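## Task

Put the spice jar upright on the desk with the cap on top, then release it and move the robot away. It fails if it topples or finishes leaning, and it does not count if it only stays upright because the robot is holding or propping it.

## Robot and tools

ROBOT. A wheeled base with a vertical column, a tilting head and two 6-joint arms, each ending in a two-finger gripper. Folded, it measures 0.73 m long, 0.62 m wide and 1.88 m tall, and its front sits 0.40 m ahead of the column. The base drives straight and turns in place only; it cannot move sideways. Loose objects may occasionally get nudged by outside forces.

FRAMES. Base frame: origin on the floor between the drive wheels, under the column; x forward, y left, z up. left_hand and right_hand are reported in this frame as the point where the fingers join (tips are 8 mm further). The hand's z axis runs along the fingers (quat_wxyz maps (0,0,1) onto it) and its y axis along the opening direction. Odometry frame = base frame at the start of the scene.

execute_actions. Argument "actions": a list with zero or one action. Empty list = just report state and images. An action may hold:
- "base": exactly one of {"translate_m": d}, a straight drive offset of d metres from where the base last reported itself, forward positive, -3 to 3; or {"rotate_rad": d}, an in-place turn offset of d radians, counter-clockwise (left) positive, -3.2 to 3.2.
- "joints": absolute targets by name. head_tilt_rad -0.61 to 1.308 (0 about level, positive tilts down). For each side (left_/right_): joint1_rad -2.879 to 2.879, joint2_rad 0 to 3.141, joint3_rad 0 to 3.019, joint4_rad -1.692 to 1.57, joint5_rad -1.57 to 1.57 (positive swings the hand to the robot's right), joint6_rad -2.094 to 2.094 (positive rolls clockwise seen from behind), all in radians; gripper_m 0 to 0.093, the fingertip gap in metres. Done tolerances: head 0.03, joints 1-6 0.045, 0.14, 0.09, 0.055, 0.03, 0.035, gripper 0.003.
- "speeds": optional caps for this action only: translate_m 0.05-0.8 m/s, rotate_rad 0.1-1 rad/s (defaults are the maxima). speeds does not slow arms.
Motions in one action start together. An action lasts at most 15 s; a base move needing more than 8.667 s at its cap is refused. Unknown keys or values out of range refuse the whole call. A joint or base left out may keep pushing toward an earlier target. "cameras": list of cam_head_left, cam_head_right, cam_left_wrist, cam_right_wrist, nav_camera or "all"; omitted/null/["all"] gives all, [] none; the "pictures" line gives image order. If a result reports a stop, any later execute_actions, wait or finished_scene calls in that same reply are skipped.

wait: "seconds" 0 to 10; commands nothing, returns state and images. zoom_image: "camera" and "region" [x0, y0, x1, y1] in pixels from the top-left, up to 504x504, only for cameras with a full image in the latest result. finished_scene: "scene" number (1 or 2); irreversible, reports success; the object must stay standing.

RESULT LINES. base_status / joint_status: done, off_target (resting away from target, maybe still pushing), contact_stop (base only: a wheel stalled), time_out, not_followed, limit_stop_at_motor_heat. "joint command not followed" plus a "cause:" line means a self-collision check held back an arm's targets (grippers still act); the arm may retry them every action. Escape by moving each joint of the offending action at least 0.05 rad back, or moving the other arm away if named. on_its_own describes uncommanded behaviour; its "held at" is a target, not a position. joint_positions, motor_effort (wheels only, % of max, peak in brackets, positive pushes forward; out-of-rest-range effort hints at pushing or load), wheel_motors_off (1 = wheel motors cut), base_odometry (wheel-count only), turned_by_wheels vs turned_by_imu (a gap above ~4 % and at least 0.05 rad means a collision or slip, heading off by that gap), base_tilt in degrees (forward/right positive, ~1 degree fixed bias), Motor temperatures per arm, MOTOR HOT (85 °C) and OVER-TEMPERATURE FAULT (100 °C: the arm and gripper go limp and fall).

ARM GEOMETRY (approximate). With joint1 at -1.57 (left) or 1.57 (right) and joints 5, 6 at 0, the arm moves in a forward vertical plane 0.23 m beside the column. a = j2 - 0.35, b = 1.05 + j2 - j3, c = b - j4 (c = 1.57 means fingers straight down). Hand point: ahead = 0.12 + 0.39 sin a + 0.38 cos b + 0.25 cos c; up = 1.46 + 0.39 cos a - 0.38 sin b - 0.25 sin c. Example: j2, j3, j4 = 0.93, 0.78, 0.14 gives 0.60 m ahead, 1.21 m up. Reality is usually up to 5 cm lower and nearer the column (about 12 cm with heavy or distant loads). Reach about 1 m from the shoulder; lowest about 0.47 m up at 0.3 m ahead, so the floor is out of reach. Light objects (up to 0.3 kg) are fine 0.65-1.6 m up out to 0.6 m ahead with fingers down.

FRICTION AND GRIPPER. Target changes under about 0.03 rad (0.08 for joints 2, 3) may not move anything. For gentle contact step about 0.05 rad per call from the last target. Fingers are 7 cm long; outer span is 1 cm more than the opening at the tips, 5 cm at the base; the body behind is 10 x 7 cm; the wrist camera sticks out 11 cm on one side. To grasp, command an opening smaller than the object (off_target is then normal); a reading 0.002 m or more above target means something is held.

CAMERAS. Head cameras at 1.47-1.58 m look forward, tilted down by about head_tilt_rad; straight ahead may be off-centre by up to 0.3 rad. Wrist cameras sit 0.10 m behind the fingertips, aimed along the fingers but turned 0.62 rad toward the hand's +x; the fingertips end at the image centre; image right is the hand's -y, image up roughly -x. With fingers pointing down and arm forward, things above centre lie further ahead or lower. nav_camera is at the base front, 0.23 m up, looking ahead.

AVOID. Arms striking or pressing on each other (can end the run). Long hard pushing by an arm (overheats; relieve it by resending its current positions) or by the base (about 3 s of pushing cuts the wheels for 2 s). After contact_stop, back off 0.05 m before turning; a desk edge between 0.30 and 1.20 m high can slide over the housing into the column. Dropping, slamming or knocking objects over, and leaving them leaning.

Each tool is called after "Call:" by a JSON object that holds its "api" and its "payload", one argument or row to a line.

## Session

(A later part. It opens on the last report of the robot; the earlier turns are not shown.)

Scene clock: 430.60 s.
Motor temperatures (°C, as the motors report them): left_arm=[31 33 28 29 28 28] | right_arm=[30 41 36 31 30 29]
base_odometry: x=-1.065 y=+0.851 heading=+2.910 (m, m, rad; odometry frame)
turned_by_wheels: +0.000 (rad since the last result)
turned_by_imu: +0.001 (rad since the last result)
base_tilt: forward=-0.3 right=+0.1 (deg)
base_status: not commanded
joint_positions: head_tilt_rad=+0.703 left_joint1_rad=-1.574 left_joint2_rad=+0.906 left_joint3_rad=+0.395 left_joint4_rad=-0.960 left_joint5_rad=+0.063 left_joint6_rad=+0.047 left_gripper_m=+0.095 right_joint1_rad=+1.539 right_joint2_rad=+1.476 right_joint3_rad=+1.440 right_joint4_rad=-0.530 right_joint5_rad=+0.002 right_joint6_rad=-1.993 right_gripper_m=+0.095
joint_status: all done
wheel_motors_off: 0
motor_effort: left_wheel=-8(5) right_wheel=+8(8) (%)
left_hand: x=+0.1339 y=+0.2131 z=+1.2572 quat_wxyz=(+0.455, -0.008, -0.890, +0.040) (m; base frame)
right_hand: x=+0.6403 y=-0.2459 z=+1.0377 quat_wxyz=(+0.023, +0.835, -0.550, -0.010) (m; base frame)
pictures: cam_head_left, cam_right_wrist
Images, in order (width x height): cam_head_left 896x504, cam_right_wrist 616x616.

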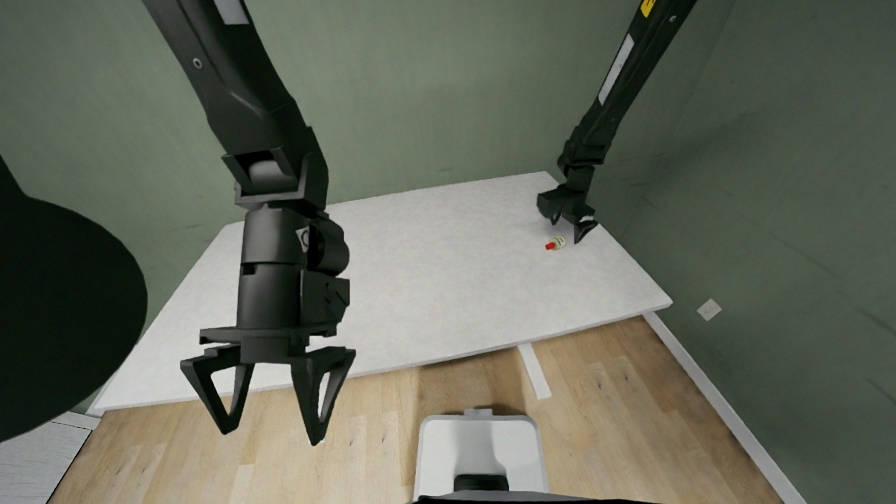

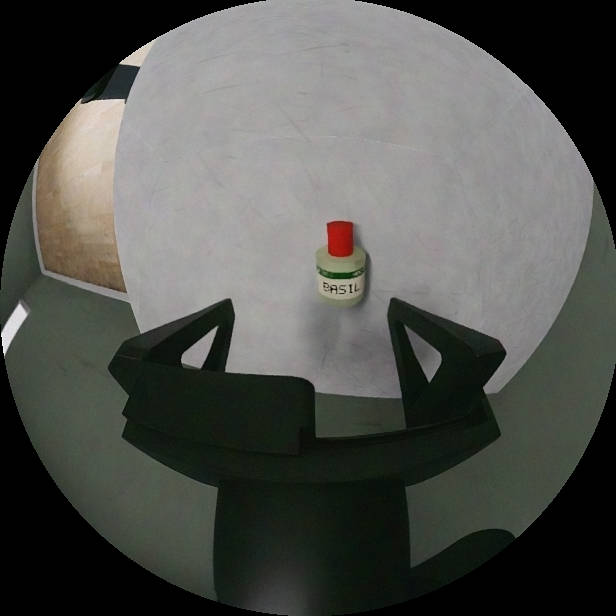

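Call:
{"api": "execute_actions", "payload": {
  "actions": [
    {"joints": {"right_joint3_rad": 1.588, "right_joint4_rad": -0.435}}
  ],
  "cameras": []
}}

Call:
{"api": "execute_actions", "payload": {
  "actions": [
    {"joints": {"right_joint2_rad": 1.575}}
  ],
  "cameras": ["cam_head_left", "cam_right_wrist"]
}}

Scene clock: 509.00 s.
Motor temperatures (°C, as the motors report them): left_arm=[31 33 28 29 28 28] | right_arm=[30 43 35 31 30 29]
base_odometry: x=-1.065 y=+0.851 heading=+2.910 (m, m, rad; odometry frame)
turned_by_wheels: +0.000 (rad since the last result)
turned_by_imu: +0.001 (rad since the last result)
base_tilt: forward=-0.3 right=+0.2 (deg)
base_status: not commanded
joint_positions: head_tilt_rad=+0.703 left_joint1_rad=-1.574 left_joint2_rad=+0.906 left_joint3_rad=+0.395 left_joint4_rad=-0.960 left_joint5_rad=+0.063 left_joint6_rad=+0.047 left_gripper_m=+0.095 right_joint1_rad=+1.539 right_joint2_rad=+1.458 right_joint3_rad=+1.574 right_joint4_rad=-0.438 right_joint5_rad=+0.002 right_joint6_rad=-1.994 right_gripper_m=+0.095
joint_status: all done
wheel_motors_off: 0
motor_effort: left_wheel=-7(7) right_wheel=+8(8) (%)
left_hand: x=+0.1339 y=+0.2131 z=+1.2572 quat_wxyz=(+0.455, -0.008, -0.890, +0.040) (m; base frame)
right_hand: x=+0.7459 y=-0.2464 z=+1.0795 quat_wxyz=(-0.042, +0.832, -0.546, +0.093) (m; base frame)
pictures: none
No camera images: the call's "cameras" was empty. Leave "cameras" out to get every camera's image.

Scene clock: 510.10 s.
Motor temperatures (°C, as the motors report them): left_arm=[31 33 28 29 28 28] | right_arm=[30 43 35 31 30 29]
base_odometry: x=-1.065 y=+0.851 heading=+2.910 (m, m, rad; odometry frame)
turned_by_wheels: +0.000 (rad since the last result)
turned_by_imu: +0.000 (rad since the last result)
base_tilt: forward=-0.2 right=+0.1 (deg)
base_status: not commanded
joint_positions: head_tilt_rad=+0.703 left_joint1_rad=-1.574 left_joint2_rad=+0.906 left_joint3_rad=+0.395 left_joint4_rad=-0.960 left_joint5_rad=+0.063 left_joint6_rad=+0.047 left_gripper_m=+0.095 right_joint1_rad=+1.539 right_joint2_rad=+1.589 right_joint3_rad=+1.574 right_joint4_rad=-0.438 right_joint5_rad=+0.002 right_joint6_rad=-1.994 right_gripper_m=+0.095
joint_status: all done
wheel_motors_off: 0
motor_effort: left_wheel=-8(9) right_wheel=+8(8) (%)
left_hand: x=+0.1339 y=+0.2131 z=+1.2572 quat_wxyz=(+0.455, -0.008, -0.890, +0.040) (m; base frame)
right_hand: x=+0.6915 y=-0.2477 z=+1.0018 quat_wxyz=(-0.007, +0.835, -0.549, +0.038) (m; base frame)
pictures: cam_head_left, cam_right_wrist
Images, in order (width x height): cam_head_left 896x504, cam_right_wrist 616x616.

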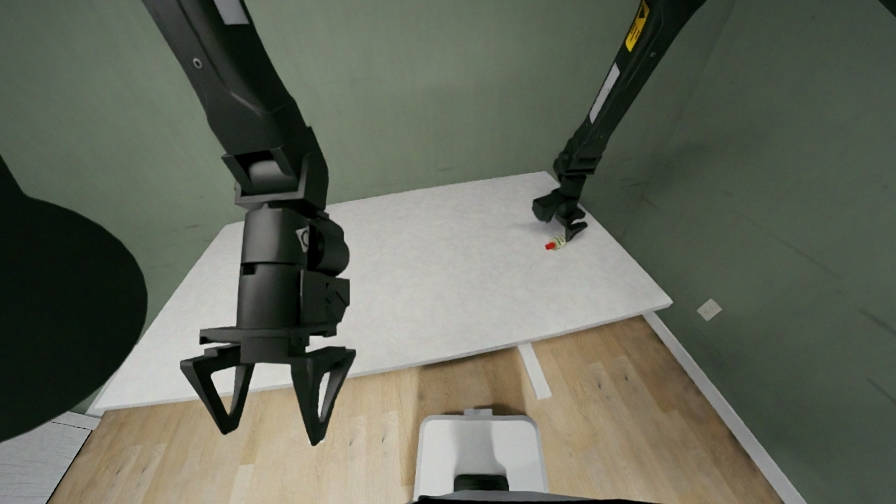

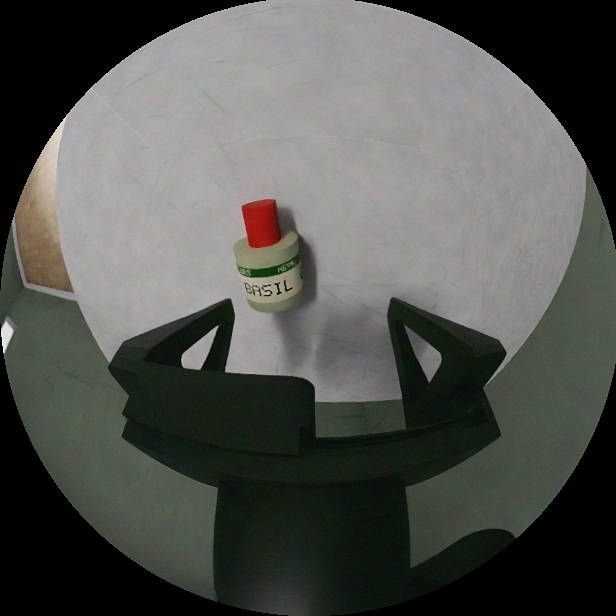

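Call:
{"api": "execute_actions", "payload": {
  "actions": [
    {"joints": {"right_joint2_rad": 1.63, "right_joint1_rad": 1.56}}
  ],
  "cameras": ["cam_head_left", "cam_right_wrist"]
}}

Scene clock: 553.40 s.
Motor temperatures (°C, as the motors report them): left_arm=[31 33 28 29 28 28] | right_arm=[30 44 35 31 30 29]
base_odometry: x=-1.065 y=+0.851 heading=+2.910 (m, m, rad; odometry frame)
turned_by_wheels: +0.000 (rad since the last result)
turned_by_imu: +0.001 (rad since the last result)
base_tilt: forward=-0.3 right=+0.2 (deg)
base_status: not commanded
joint_positions: head_tilt_rad=+0.703 left_joint1_rad=-1.574 left_joint2_rad=+0.906 left_joint3_rad=+0.395 left_joint4_rad=-0.960 left_joint5_rad=+0.063 left_joint6_rad=+0.047 left_gripper_m=+0.095 right_joint1_rad=+1.557 right_joint2_rad=+1.623 right_joint3_rad=+1.574 right_joint4_rad=-0.438 right_joint5_rad=+0.002 right_joint6_rad=-1.994 right_gripper_m=+0.095
joint_status: all done
wheel_motors_off: 0
motor_effort: left_wheel=-10(6) right_wheel=+8(8) (%)
left_hand: x=+0.1339 y=+0.2131 z=+1.2572 quat_wxyz=(+0.455, -0.008, -0.890, +0.040) (m; base frame)
right_hand: x=+0.6757 y=-0.2355 z=+0.9823 quat_wxyz=(-0.004, +0.838, -0.546, +0.019) (m; base frame)
pictures: cam_head_left, cam_right_wrist
Images, in order (width x height): cam_head_left 896x504, cam_right_wrist 616x616.

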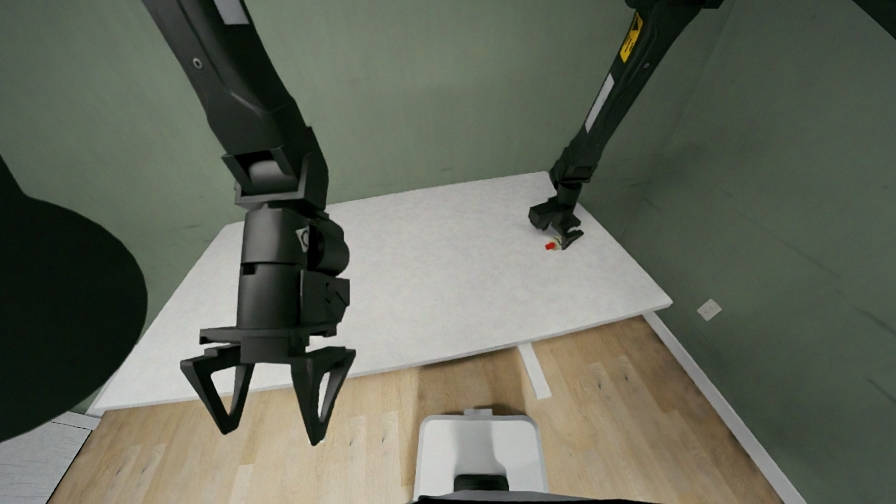

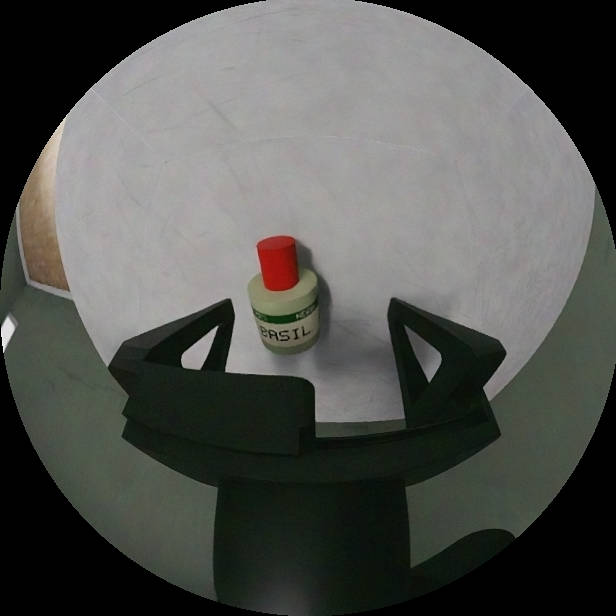

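Call:
{"api": "zoom_image", "payload": {
  "camera": "cam_right_wrist",
  "region": [200, 220, 420, 400]
}}

Region (200, 220, 420, 400) of cam_right_wrist's 616x616 image, scaled by 2.291, with more detail than that image has; it fills the top 412 rows of this view, and the rest is white.

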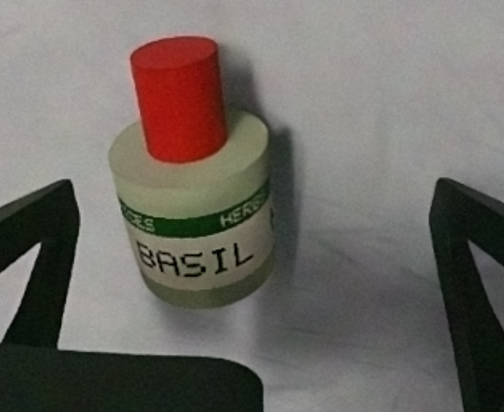

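Call:
{"api": "execute_actions", "payload": {
  "actions": [
    {"joints": {"right_joint2_rad": 1.655, "right_joint1_rad": 1.57}}
  ],
  "cameras": ["cam_right_wrist"]
}}

Scene clock: 598.27 s.
Motor temperatures (°C, as the motors report them): left_arm=[31 32 28 29 28 28] | right_arm=[30 44 35 31 30 29]
base_odometry: x=-1.065 y=+0.851 heading=+2.910 (m, m, rad; odometry frame)
turned_by_wheels: +0.000 (rad since the last result)
turned_by_imu: +0.001 (rad since the last result)
base_tilt: forward=-0.3 right=+0.2 (deg)
base_status: not commanded
joint_positions: head_tilt_rad=+0.703 left_joint1_rad=-1.574 left_joint2_rad=+0.906 left_joint3_rad=+0.395 left_joint4_rad=-0.960 left_joint5_rad=+0.063 left_joint6_rad=+0.047 left_gripper_m=+0.095 right_joint1_rad=+1.564 right_joint2_rad=+1.644 right_joint3_rad=+1.574 right_joint4_rad=-0.438 right_joint5_rad=+0.002 right_joint6_rad=-1.994 right_gripper_m=+0.095
joint_status: all done
wheel_motors_off: 0
motor_effort: left_wheel=-9(6) right_wheel=+8(8) (%)
left_hand: x=+0.1339 y=+0.2131 z=+1.2572 quat_wxyz=(+0.455, -0.008, -0.890, +0.040) (m; base frame)
right_hand: x=+0.6659 y=-0.2304 z=+0.9710 quat_wxyz=(-0.001, +0.839, -0.544, +0.009) (m; base frame)
pictures: cam_right_wrist
Images, in order (width x height): cam_right_wrist 616x616.

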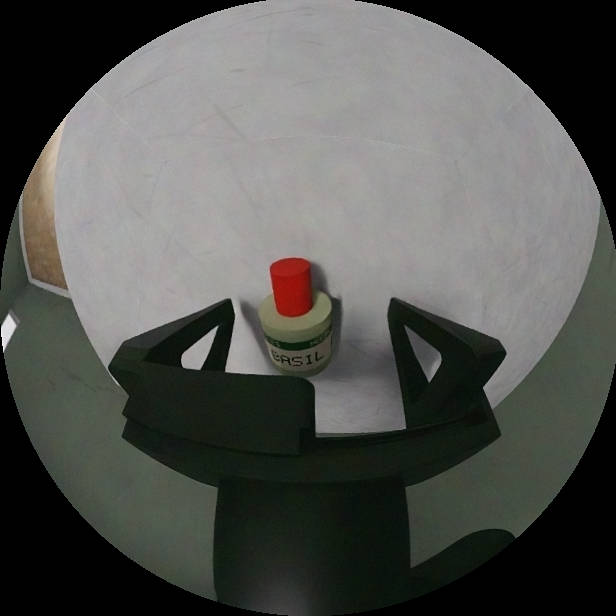

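Call:
{"api": "execute_actions", "payload": {
  "actions": [
    {"joints": {"right_gripper_m": 0.022}}
  ],
  "cameras": ["cam_right_wrist", "cam_head_left"]
}}

Scene clock: 606.53 s.
Motor temperatures (°C, as the motors report them): left_arm=[31 32 28 29 28 28] | right_arm=[30 44 35 31 30 29]
base_odometry: x=-1.065 y=+0.851 heading=+2.910 (m, m, rad; odometry frame)
turned_by_wheels: +0.000 (rad since the last result)
turned_by_imu: +0.001 (rad since the last result)
base_tilt: forward=-0.2 right=+0.1 (deg)
base_status: not commanded
joint_positions: head_tilt_rad=+0.703 left_joint1_rad=-1.574 left_joint2_rad=+0.906 left_joint3_rad=+0.395 left_joint4_rad=-0.960 left_joint5_rad=+0.063 left_joint6_rad=+0.047 left_gripper_m=+0.095 right_joint1_rad=+1.564 right_joint2_rad=+1.644 right_joint3_rad=+1.574 right_joint4_rad=-0.438 right_joint5_rad=+0.002 right_joint6_rad=-1.994 right_gripper_m=+0.037
joint_status: right_gripper_m off_target (ended at +0.037, target +0.022)
wheel_motors_off: 0
motor_effort: left_wheel=-8(9) right_wheel=+8(8) (%)
left_hand: x=+0.1339 y=+0.2131 z=+1.2572 quat_wxyz=(+0.455, -0.008, -0.890, +0.040) (m; base frame)
right_hand: x=+0.6659 y=-0.2304 z=+0.9710 quat_wxyz=(-0.001, +0.839, -0.544, +0.009) (m; base frame)
pictures: cam_head_left, cam_right_wrist
Images, in order (width x height): cam_head_left 896x504, cam_right_wrist 616x616.

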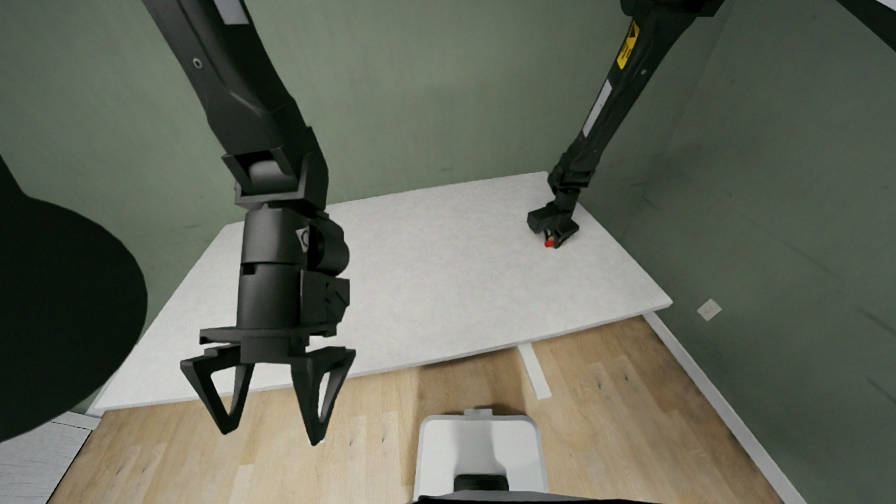

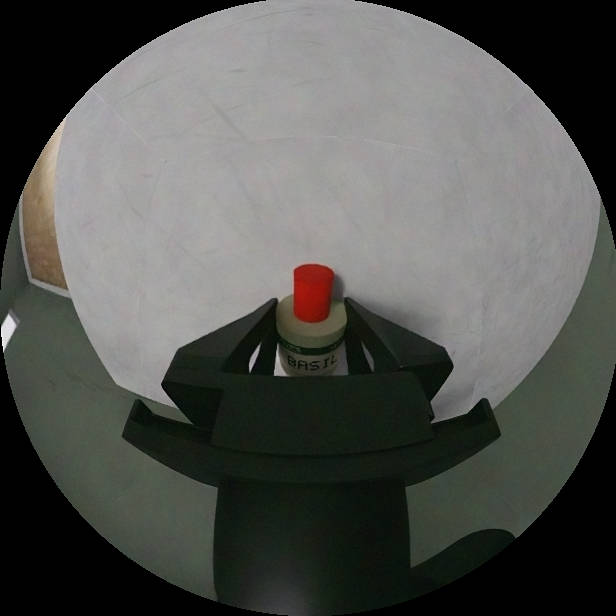

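Call:
{"api": "zoom_image", "payload": {
  "camera": "cam_right_wrist",
  "region": [230, 240, 400, 400]
}}

Region (230, 240, 400, 400) of cam_right_wrist's 616x616 image, scaled by 2.965, with more detail than that image has; it fills the top 474 rows of this view, and the rest is white.

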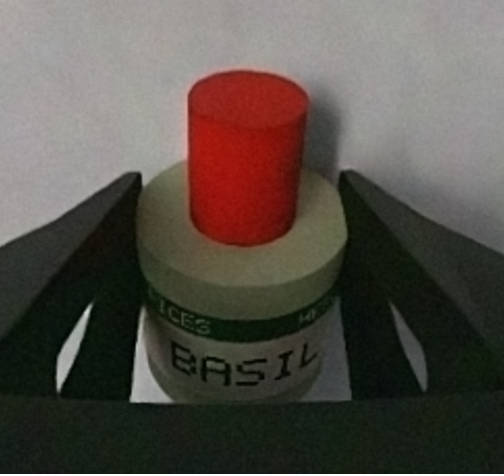

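Call:
{"api": "execute_actions", "payload": {
  "actions": [
    {"joints": {"right_joint2_rad": 1.42, "right_joint4_rad": 1.16, "right_joint6_rad": 0.0, "left_joint2_rad": 1.216, "left_joint3_rad": 0.997, "left_joint4_rad": 1.25, "left_gripper_m": 0.0}}
  ],
  "cameras": ["cam_head_left", "cam_right_wrist"]
}}

Scene clock: 723.07 s.
Motor temperatures (°C, as the motors report them): left_arm=[31 32 28 29 28 28] | right_arm=[30 46 36 31 30 29]
base_odometry: x=-1.065 y=+0.851 heading=+2.910 (m, m, rad; odometry frame)
turned_by_wheels: +0.000 (rad since the last result)
turned_by_imu: +0.001 (rad since the last result)
base_tilt: forward=-0.3 right=+0.1 (deg)
base_status: not commanded
joint_positions: head_tilt_rad=+0.703 left_joint1_rad=-1.574 left_joint2_rad=+1.226 left_joint3_rad=+0.998 left_joint4_rad=+1.234 left_joint5_rad=+0.063 left_joint6_rad=+0.047 left_gripper_m=+0.001 right_joint1_rad=+1.564 right_joint2_rad=+1.410 right_joint3_rad=+1.574 right_joint4_rad=+1.144 right_joint5_rad=+0.002 right_joint6_rad=-0.007 right_gripper_m=+0.037
joint_status: all done
wheel_motors_off: 0
motor_effort: left_wheel=-8(8) right_wheel=+8(9) (%)
left_hand: x=+0.7773 y=+0.2122 z=+1.3259 quat_wxyz=(-0.693, -0.038, -0.720, +0.008) (m; base frame)
right_hand: x=+0.9404 y=-0.2288 z=+1.4110 quat_wxyz=(-0.793, +0.003, -0.609, +0.006) (m; base frame)
pictures: cam_head_left, cam_right_wrist
Images, in order (width x height): cam_head_left 896x504, cam_right_wrist 616x616.

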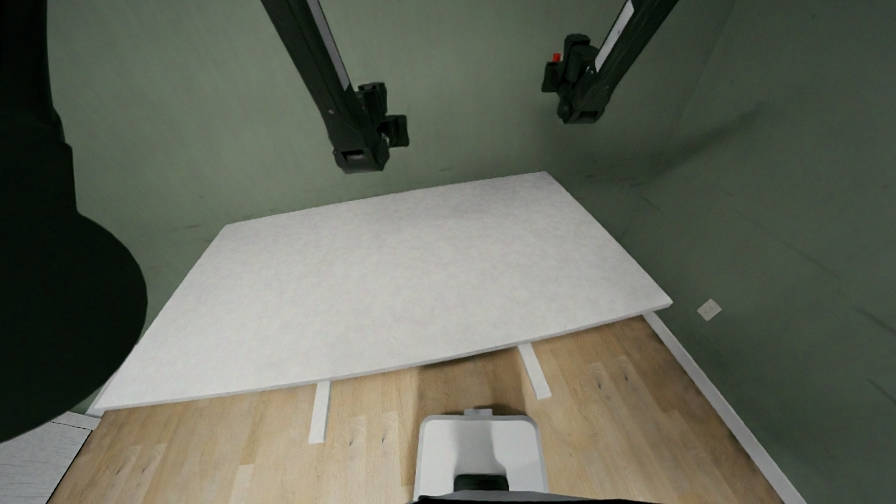

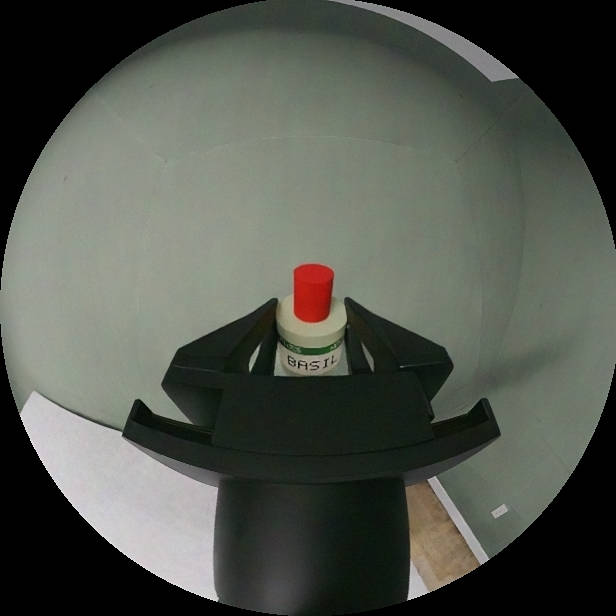

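Call:
{"api": "execute_actions", "payload": {
  "actions": [
    {"joints": {"right_joint2_rad": 1.88, "left_joint2_rad": 1.79, "left_joint3_rad": 1.11, "left_joint4_rad": 1.5}}
  ],
  "cameras": ["cam_head_left", "cam_left_wrist", "cam_right_wrist"]
}}

Scene clock: 741.67 s.
Motor temperatures (°C, as the motors report them): left_arm=[31 34 28 29 28 28] | right_arm=[30 47 37 31 30 29]
base_odometry: x=-1.065 y=+0.851 heading=+2.910 (m, m, rad; odometry frame)
turned_by_wheels: +0.000 (rad since the last result)
turned_by_imu: +0.001 (rad since the last result)
base_tilt: forward=-0.4 right=+0.2 (deg)
base_status: not commanded
joint_positions: head_tilt_rad=+0.703 left_joint1_rad=-1.574 left_joint2_rad=+1.806 left_joint3_rad=+1.107 left_joint4_rad=+1.488 left_joint5_rad=+0.063 left_joint6_rad=+0.047 left_gripper_m=+0.001 right_joint1_rad=+1.564 right_joint2_rad=+1.873 right_joint3_rad=+1.572 right_joint4_rad=+1.163 right_joint5_rad=+0.002 right_joint6_rad=-0.007 right_gripper_m=+0.037
joint_status: all done
wheel_motors_off: 0
motor_effort: left_wheel=-6(9) right_wheel=+8(14) (%)
left_hand: x=+0.6769 y=+0.2116 z=+1.0598 quat_wxyz=(-0.610, -0.038, -0.791, +0.012) (m; base frame)
right_hand: x=+0.8344 y=-0.2305 z=+1.0552 quat_wxyz=(-0.639, +0.003, -0.769, +0.006) (m; base frame)
pictures: cam_head_left, cam_left_wrist, cam_right_wrist
Images, in order (width x height): cam_head_left 896x504, cam_left_wrist 616x616, cam_right_wrist 616x616.

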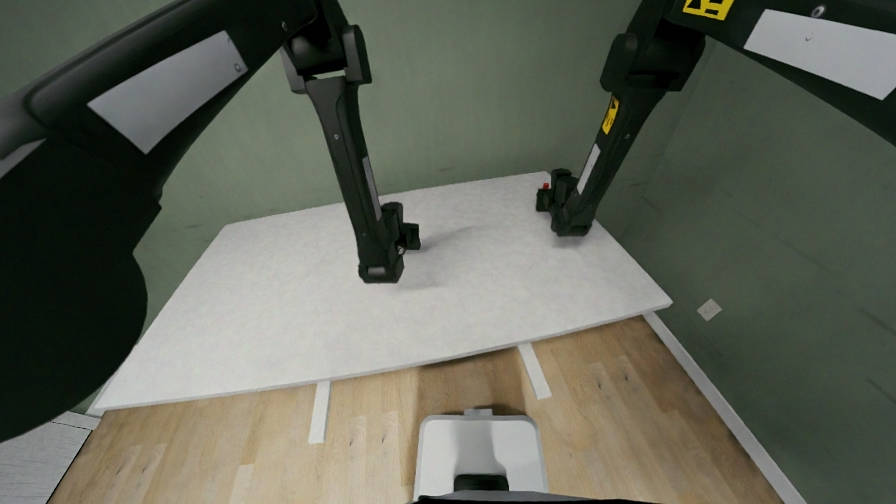

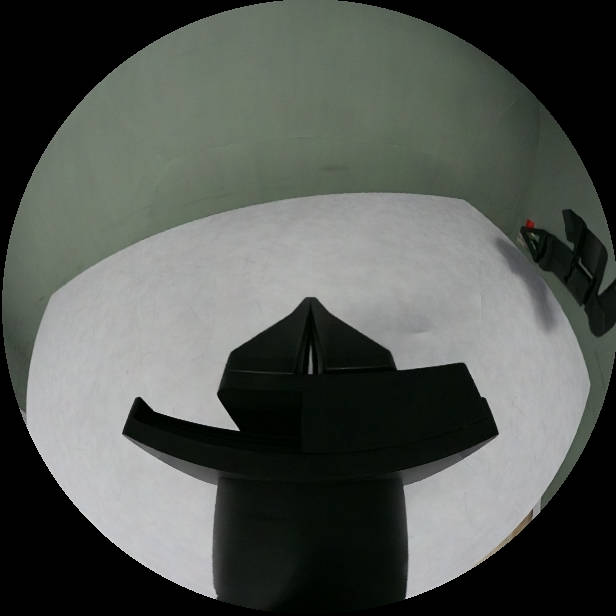

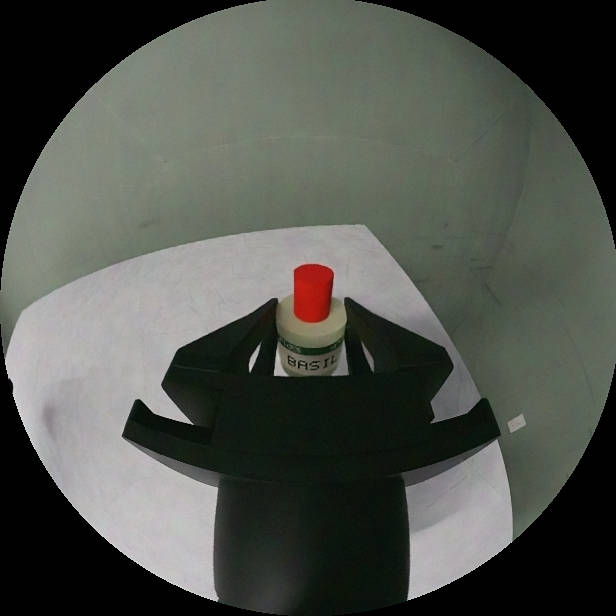

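Call:
{"api": "execute_actions", "payload": {
  "actions": [
    {"joints": {"right_joint2_rad": 1.96, "right_joint3_rad": 1.638}}
  ],
  "cameras": ["cam_left_wrist", "cam_head_right"]
}}

Scene clock: 769.43 s.
Motor temperatures (°C, as the motors report them): left_arm=[31 35 28 29 28 28] | right_arm=[30 47 36 31 30 30]
base_odometry: x=-1.065 y=+0.851 heading=+2.910 (m, m, rad; odometry frame)
turned_by_wheels: +0.000 (rad since the last result)
turned_by_imu: +0.001 (rad since the last result)
base_tilt: forward=-0.2 right=+0.2 (deg)
base_status: not commanded
joint_positions: head_tilt_rad=+0.703 left_joint1_rad=-1.574 left_joint2_rad=+1.806 left_joint3_rad=+1.107 left_joint4_rad=+1.488 left_joint5_rad=+0.063 left_joint6_rad=+0.047 left_gripper_m=+0.001 right_joint1_rad=+1.564 right_joint2_rad=+1.967 right_joint3_rad=+1.626 right_joint4_rad=+1.163 right_joint5_rad=+0.002 right_joint6_rad=-0.007 right_gripper_m=+0.037
joint_status: all done
wheel_motors_off: 0
motor_effort: left_wheel=-10(9) right_wheel=+8(9) (%)
left_hand: x=+0.6769 y=+0.2116 z=+1.0598 quat_wxyz=(-0.610, -0.038, -0.791, +0.012) (m; base frame)
right_hand: x=+0.8175 y=-0.2307 z=+1.0065 quat_wxyz=(-0.623, +0.003, -0.782, +0.006) (m; base frame)
pictures: cam_head_right, cam_left_wrist
Images, in order (width x height): cam_head_right 896x504, cam_left_wrist 616x616.

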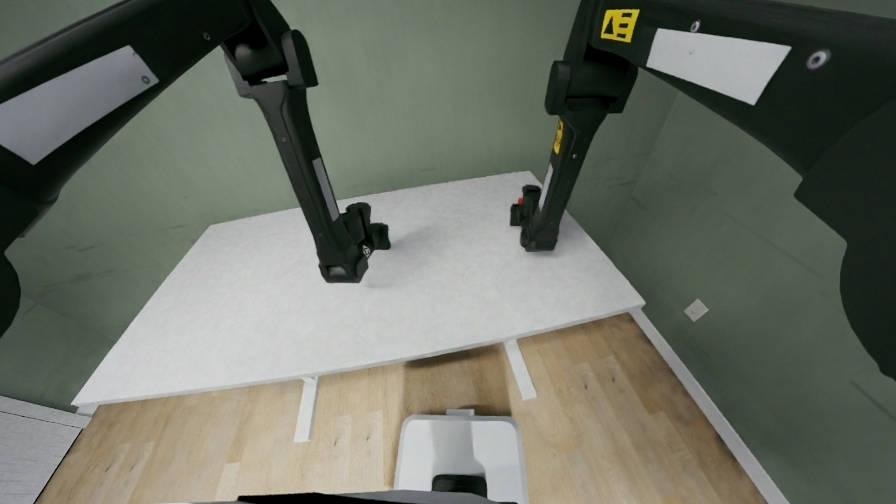

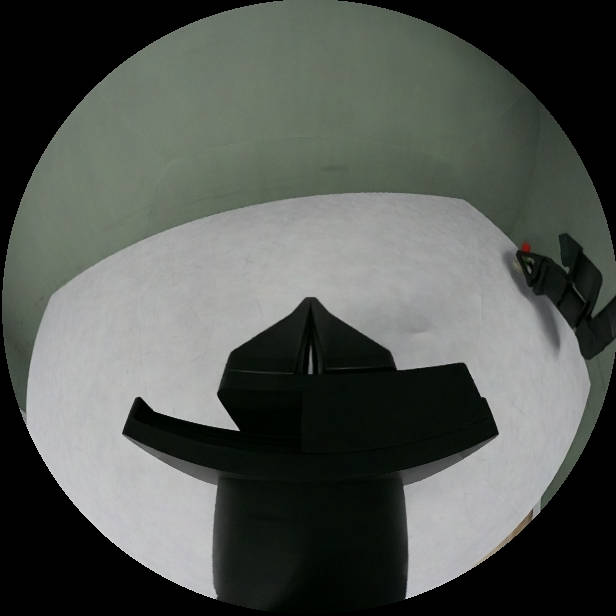

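Call:
{"api": "zoom_image", "payload": {
  "camera": "cam_left_wrist",
  "region": [470, 210, 616, 370]
}}

Region (470, 210, 616, 370) of cam_left_wrist's 616x616 image, scaled by 3.150, with more detail than that image has; it fills the left 460 columns of this view, and the rest is white.

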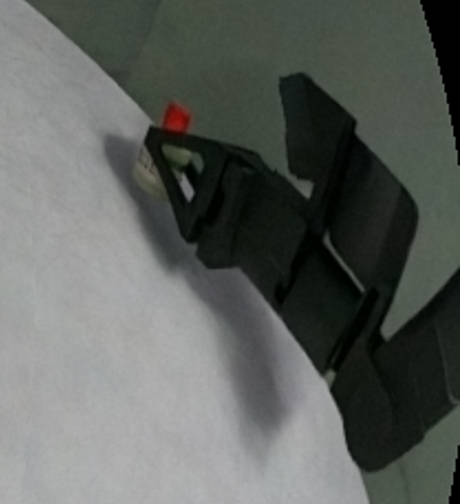

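Call:
{"api": "execute_actions", "payload": {
  "actions": [
    {"joints": {"right_joint2_rad": 1.985}}
  ],
  "cameras": ["cam_left_wrist"]
}}

Scene clock: 785.93 s.
Motor temperatures (°C, as the motors report them): left_arm=[31 35 28 29 28 28] | right_arm=[30 47 35 31 30 30]
base_odometry: x=-1.065 y=+0.851 heading=+2.910 (m, m, rad; odometry frame)
turned_by_wheels: +0.000 (rad since the last result)
turned_by_imu: +0.001 (rad since the last result)
base_tilt: forward=-0.3 right=+0.1 (deg)
base_status: not commanded
joint_positions: head_tilt_rad=+0.703 left_joint1_rad=-1.574 left_joint2_rad=+1.806 left_joint3_rad=+1.107 left_joint4_rad=+1.488 left_joint5_rad=+0.063 left_joint6_rad=+0.047 left_gripper_m=+0.001 right_joint1_rad=+1.564 right_joint2_rad=+1.972 right_joint3_rad=+1.626 right_joint4_rad=+1.163 right_joint5_rad=+0.002 right_joint6_rad=-0.007 right_gripper_m=+0.037
joint_status: all done
wheel_motors_off: 0
motor_effort: left_wheel=-11(9) right_wheel=+8(9) (%)
left_hand: x=+0.6769 y=+0.2116 z=+1.0598 quat_wxyz=(-0.610, -0.038, -0.791, +0.012) (m; base frame)
right_hand: x=+0.8152 y=-0.2307 z=+1.0031 quat_wxyz=(-0.621, +0.003, -0.784, +0.006) (m; base frame)
pictures: cam_left_wrist
Images, in order (width x height): cam_left_wrist 616x616.

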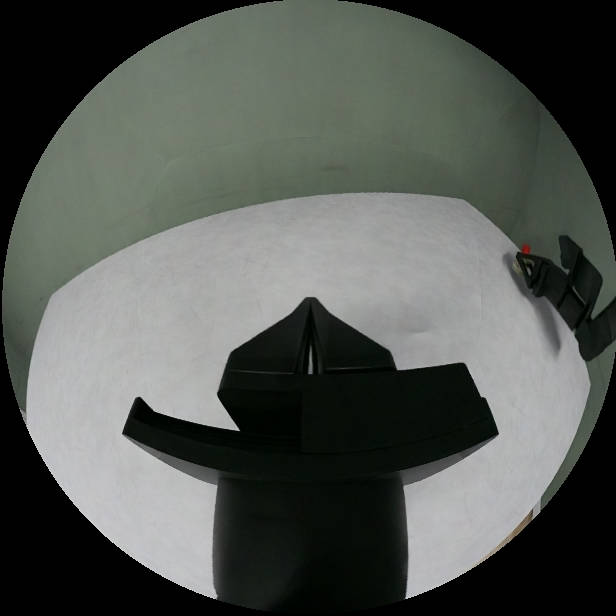

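Call:
{"api": "execute_actions", "payload": {
  "actions": [
    {"joints": {"right_joint2_rad": 2.01}}
  ],
  "cameras": ["cam_left_wrist"]
}}

Scene clock: 795.30 s.
Motor temperatures (°C, as the motors report them): left_arm=[31 35 28 29 28 28] | right_arm=[30 47 35 31 30 30]
base_odometry: x=-1.065 y=+0.851 heading=+2.910 (m, m, rad; odometry frame)
turned_by_wheels: +0.000 (rad since the last result)
turned_by_imu: +0.001 (rad since the last result)
base_tilt: forward=-0.2 right=+0.1 (deg)
base_status: not commanded
joint_positions: head_tilt_rad=+0.703 left_joint1_rad=-1.574 left_joint2_rad=+1.806 left_joint3_rad=+1.107 left_joint4_rad=+1.488 left_joint5_rad=+0.063 left_joint6_rad=+0.047 left_gripper_m=+0.001 right_joint1_rad=+1.564 right_joint2_rad=+1.996 right_joint3_rad=+1.626 right_joint4_rad=+1.168 right_joint5_rad=+0.002 right_joint6_rad=-0.007 right_gripper_m=+0.037
joint_status: all done
wheel_motors_off: 0
motor_effort: left_wheel=-8(8) right_wheel=+9(9) (%)
left_hand: x=+0.6769 y=+0.2116 z=+1.0598 quat_wxyz=(-0.610, -0.038, -0.791, +0.012) (m; base frame)
right_hand: x=+0.8044 y=-0.2308 z=+0.9877 quat_wxyz=(-0.614, +0.003, -0.790, +0.006) (m; base frame)
pictures: cam_left_wrist
Images, in order (width x height): cam_left_wrist 616x616.

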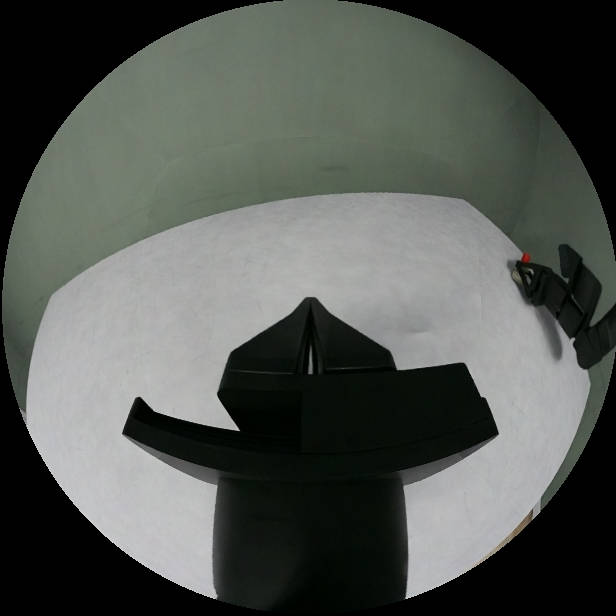

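Call:
{"api": "zoom_image", "payload": {
  "camera": "cam_left_wrist",
  "region": [480, 230, 616, 370]
}}

Region (480, 230, 616, 370) of cam_left_wrist's 616x616 image, scaled by 3.600, with more detail than that image has; it fills the left 490 columns of this view, and the rest is white.

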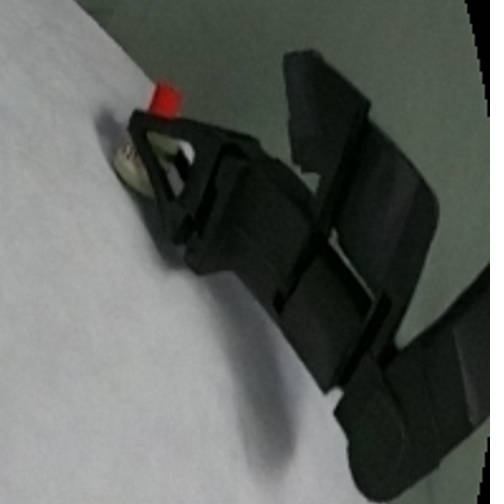

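Call:
{"api": "execute_actions", "payload": {
  "actions": [
    {"joints": {"right_gripper_m": 0.093, "right_joint2_rad": 2.0}}
  ],
  "cameras": ["cam_left_wrist", "cam_right_wrist", "cam_head_left"]
}}

Scene clock: 807.33 s.
Motor temperatures (°C, as the motors report them): left_arm=[31 35 28 29 28 28] | right_arm=[30 47 35 31 30 30]
base_odometry: x=-1.065 y=+0.851 heading=+2.910 (m, m, rad; odometry frame)
turned_by_wheels: +0.000 (rad since the last result)
turned_by_imu: +0.001 (rad since the last result)
base_tilt: forward=-0.3 right=+0.3 (deg)
base_status: not commanded
joint_positions: head_tilt_rad=+0.703 left_joint1_rad=-1.574 left_joint2_rad=+1.806 left_joint3_rad=+1.107 left_joint4_rad=+1.488 left_joint5_rad=+0.063 left_joint6_rad=+0.047 left_gripper_m=+0.001 right_joint1_rad=+1.564 right_joint2_rad=+1.996 right_joint3_rad=+1.626 right_joint4_rad=+1.168 right_joint5_rad=+0.002 right_joint6_rad=-0.007 right_gripper_m=+0.093
joint_status: all done
wheel_motors_off: 0
motor_effort: left_wheel=-6(8) right_wheel=+9(9) (%)
left_hand: x=+0.6769 y=+0.2116 z=+1.0598 quat_wxyz=(-0.610, -0.038, -0.791, +0.012) (m; base frame)
right_hand: x=+0.8044 y=-0.2308 z=+0.9877 quat_wxyz=(-0.614, +0.003, -0.790, +0.006) (m; base frame)
pictures: cam_head_left, cam_left_wrist, cam_right_wrist
Images, in order (width x height): cam_head_left 896x504, cam_left_wrist 616x616, cam_right_wrist 616x616.

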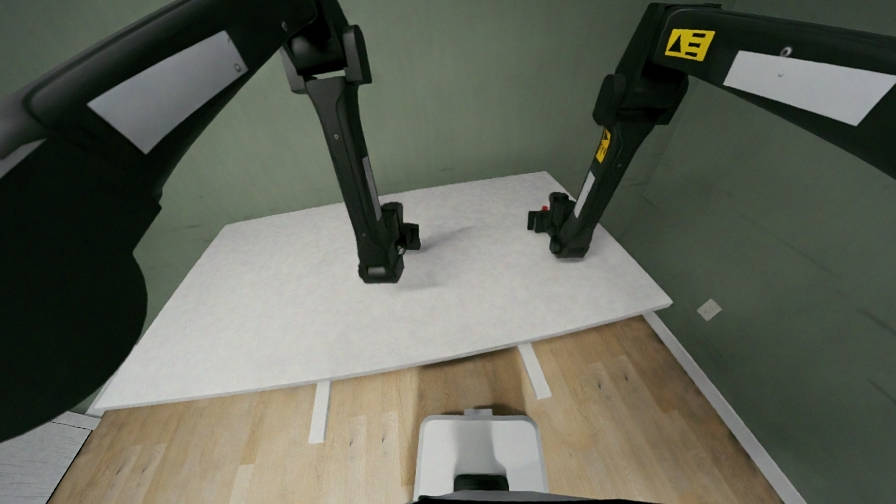

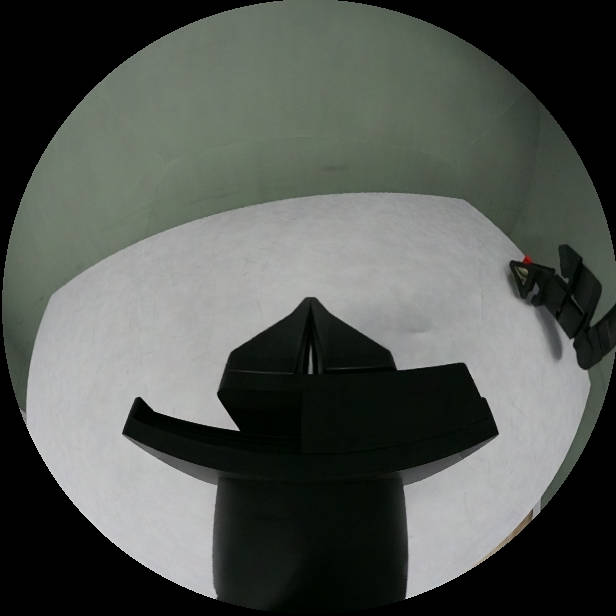

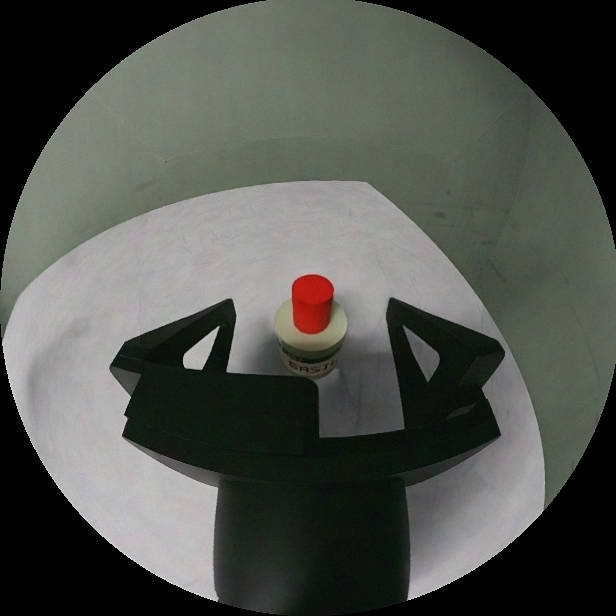

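Call:
{"api": "execute_actions", "payload": {
  "actions": [
    {"base": {"translate_m": -0.45}, "speeds": {"translate_m": 0.5}}
  ],
  "cameras": ["cam_head_left", "cam_head_right", "cam_right_wrist"]
}}

Scene clock: 825.73 s.
Motor temperatures (°C, as the motors report them): left_arm=[31 35 28 29 28 28] | right_arm=[30 47 35 31 30 30]
base_odometry: x=-0.627 y=+0.748 heading=+2.911 (m, m, rad; odometry frame)
turned_by_wheels: +0.001 (rad since the last result)
turned_by_imu: +0.002 (rad since the last result)
base_tilt: forward=-0.3 right=+0.1 (deg)
base_status: done
joint_positions: head_tilt_rad=+0.703 left_joint1_rad=-1.574 left_joint2_rad=+1.805 left_joint3_rad=+1.110 left_joint4_rad=+1.488 left_joint5_rad=+0.063 left_joint6_rad=+0.047 left_gripper_m=+0.001 right_joint1_rad=+1.565 right_joint2_rad=+1.996 right_joint3_rad=+1.627 right_joint4_rad=+1.167 right_joint5_rad=+0.002 right_joint6_rad=-0.007 right_gripper_m=+0.093
joint_status: not commanded
wheel_motors_off: 0
motor_effort: left_wheel=+0(53) right_wheel=+0(60) (%)
left_hand: x=+0.6790 y=+0.2116 z=+1.0612 quat_wxyz=(-0.612, -0.038, -0.790, +0.012) (m; base frame)
right_hand: x=+0.8045 y=-0.2305 z=+0.9874 quat_wxyz=(-0.614, +0.003, -0.790, +0.006) (m; base frame)
pictures: cam_head_left, cam_head_right, cam_right_wrist
Images, in order (width x height): cam_head_left 896x504, cam_head_right 896x504, cam_right_wrist 616x616.

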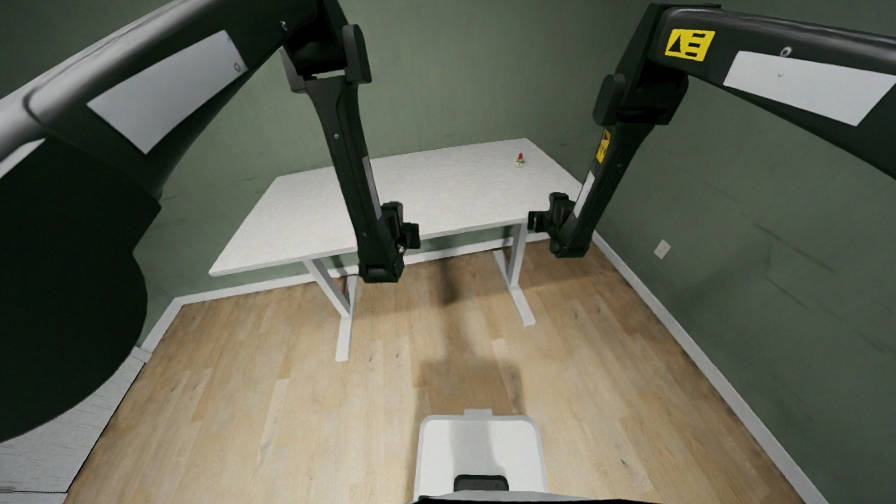

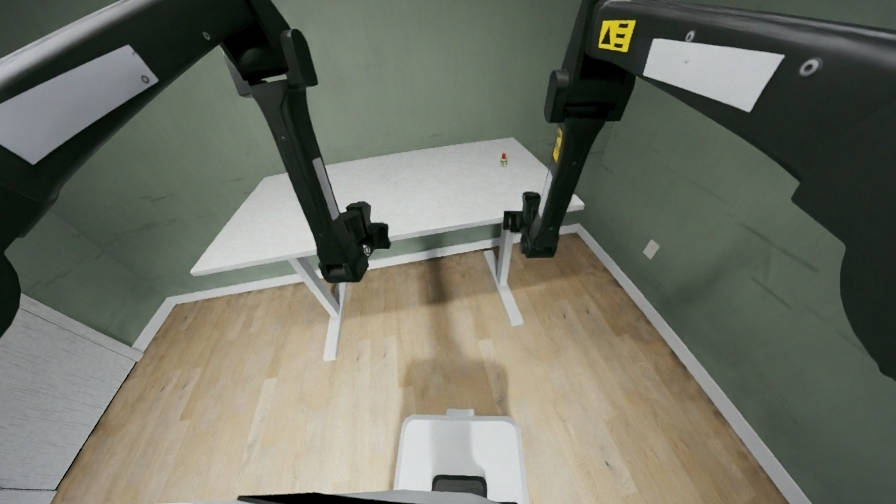

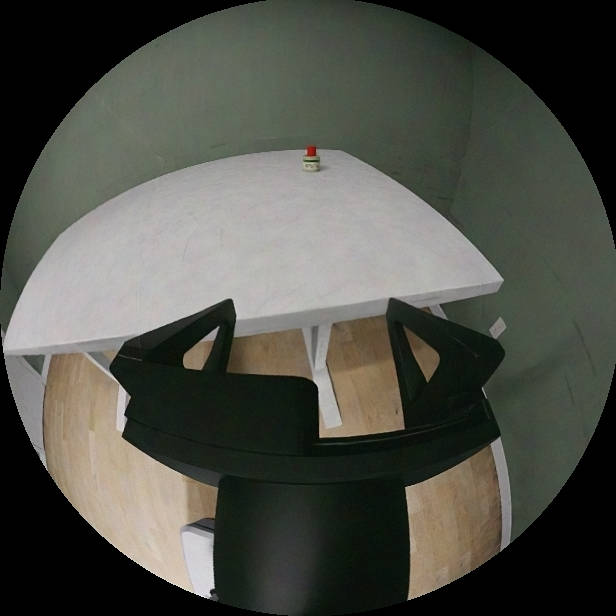

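Call:
{"api": "zoom_image", "payload": {
  "camera": "cam_right_wrist",
  "region": [270, 125, 360, 195]
}}

Call:
{"api": "zoom_image", "payload": {
  "camera": "cam_head_left",
  "region": [480, 130, 570, 190]
}}

Region (270, 125, 360, 195) of cam_right_wrist's 616x616 image, scaled by 5.600, with more detail than that image has.

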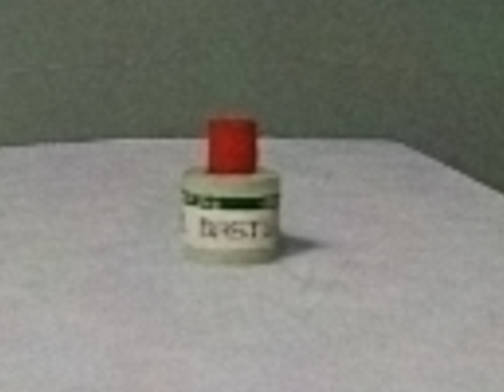

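Region (480, 130, 570, 190) of cam_head_left's 896x504 image, scaled by 5.600, with more detail than that image has.

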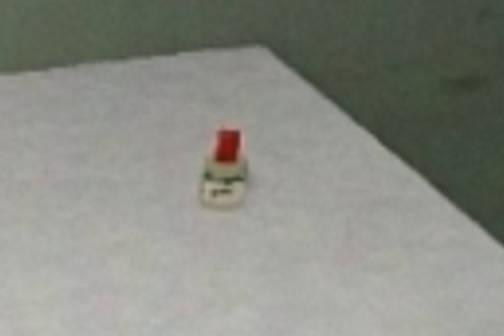

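Call:
{"api": "finished_scene", "payload": {
  "scene": 2
}}

The scene is finished: the task was done.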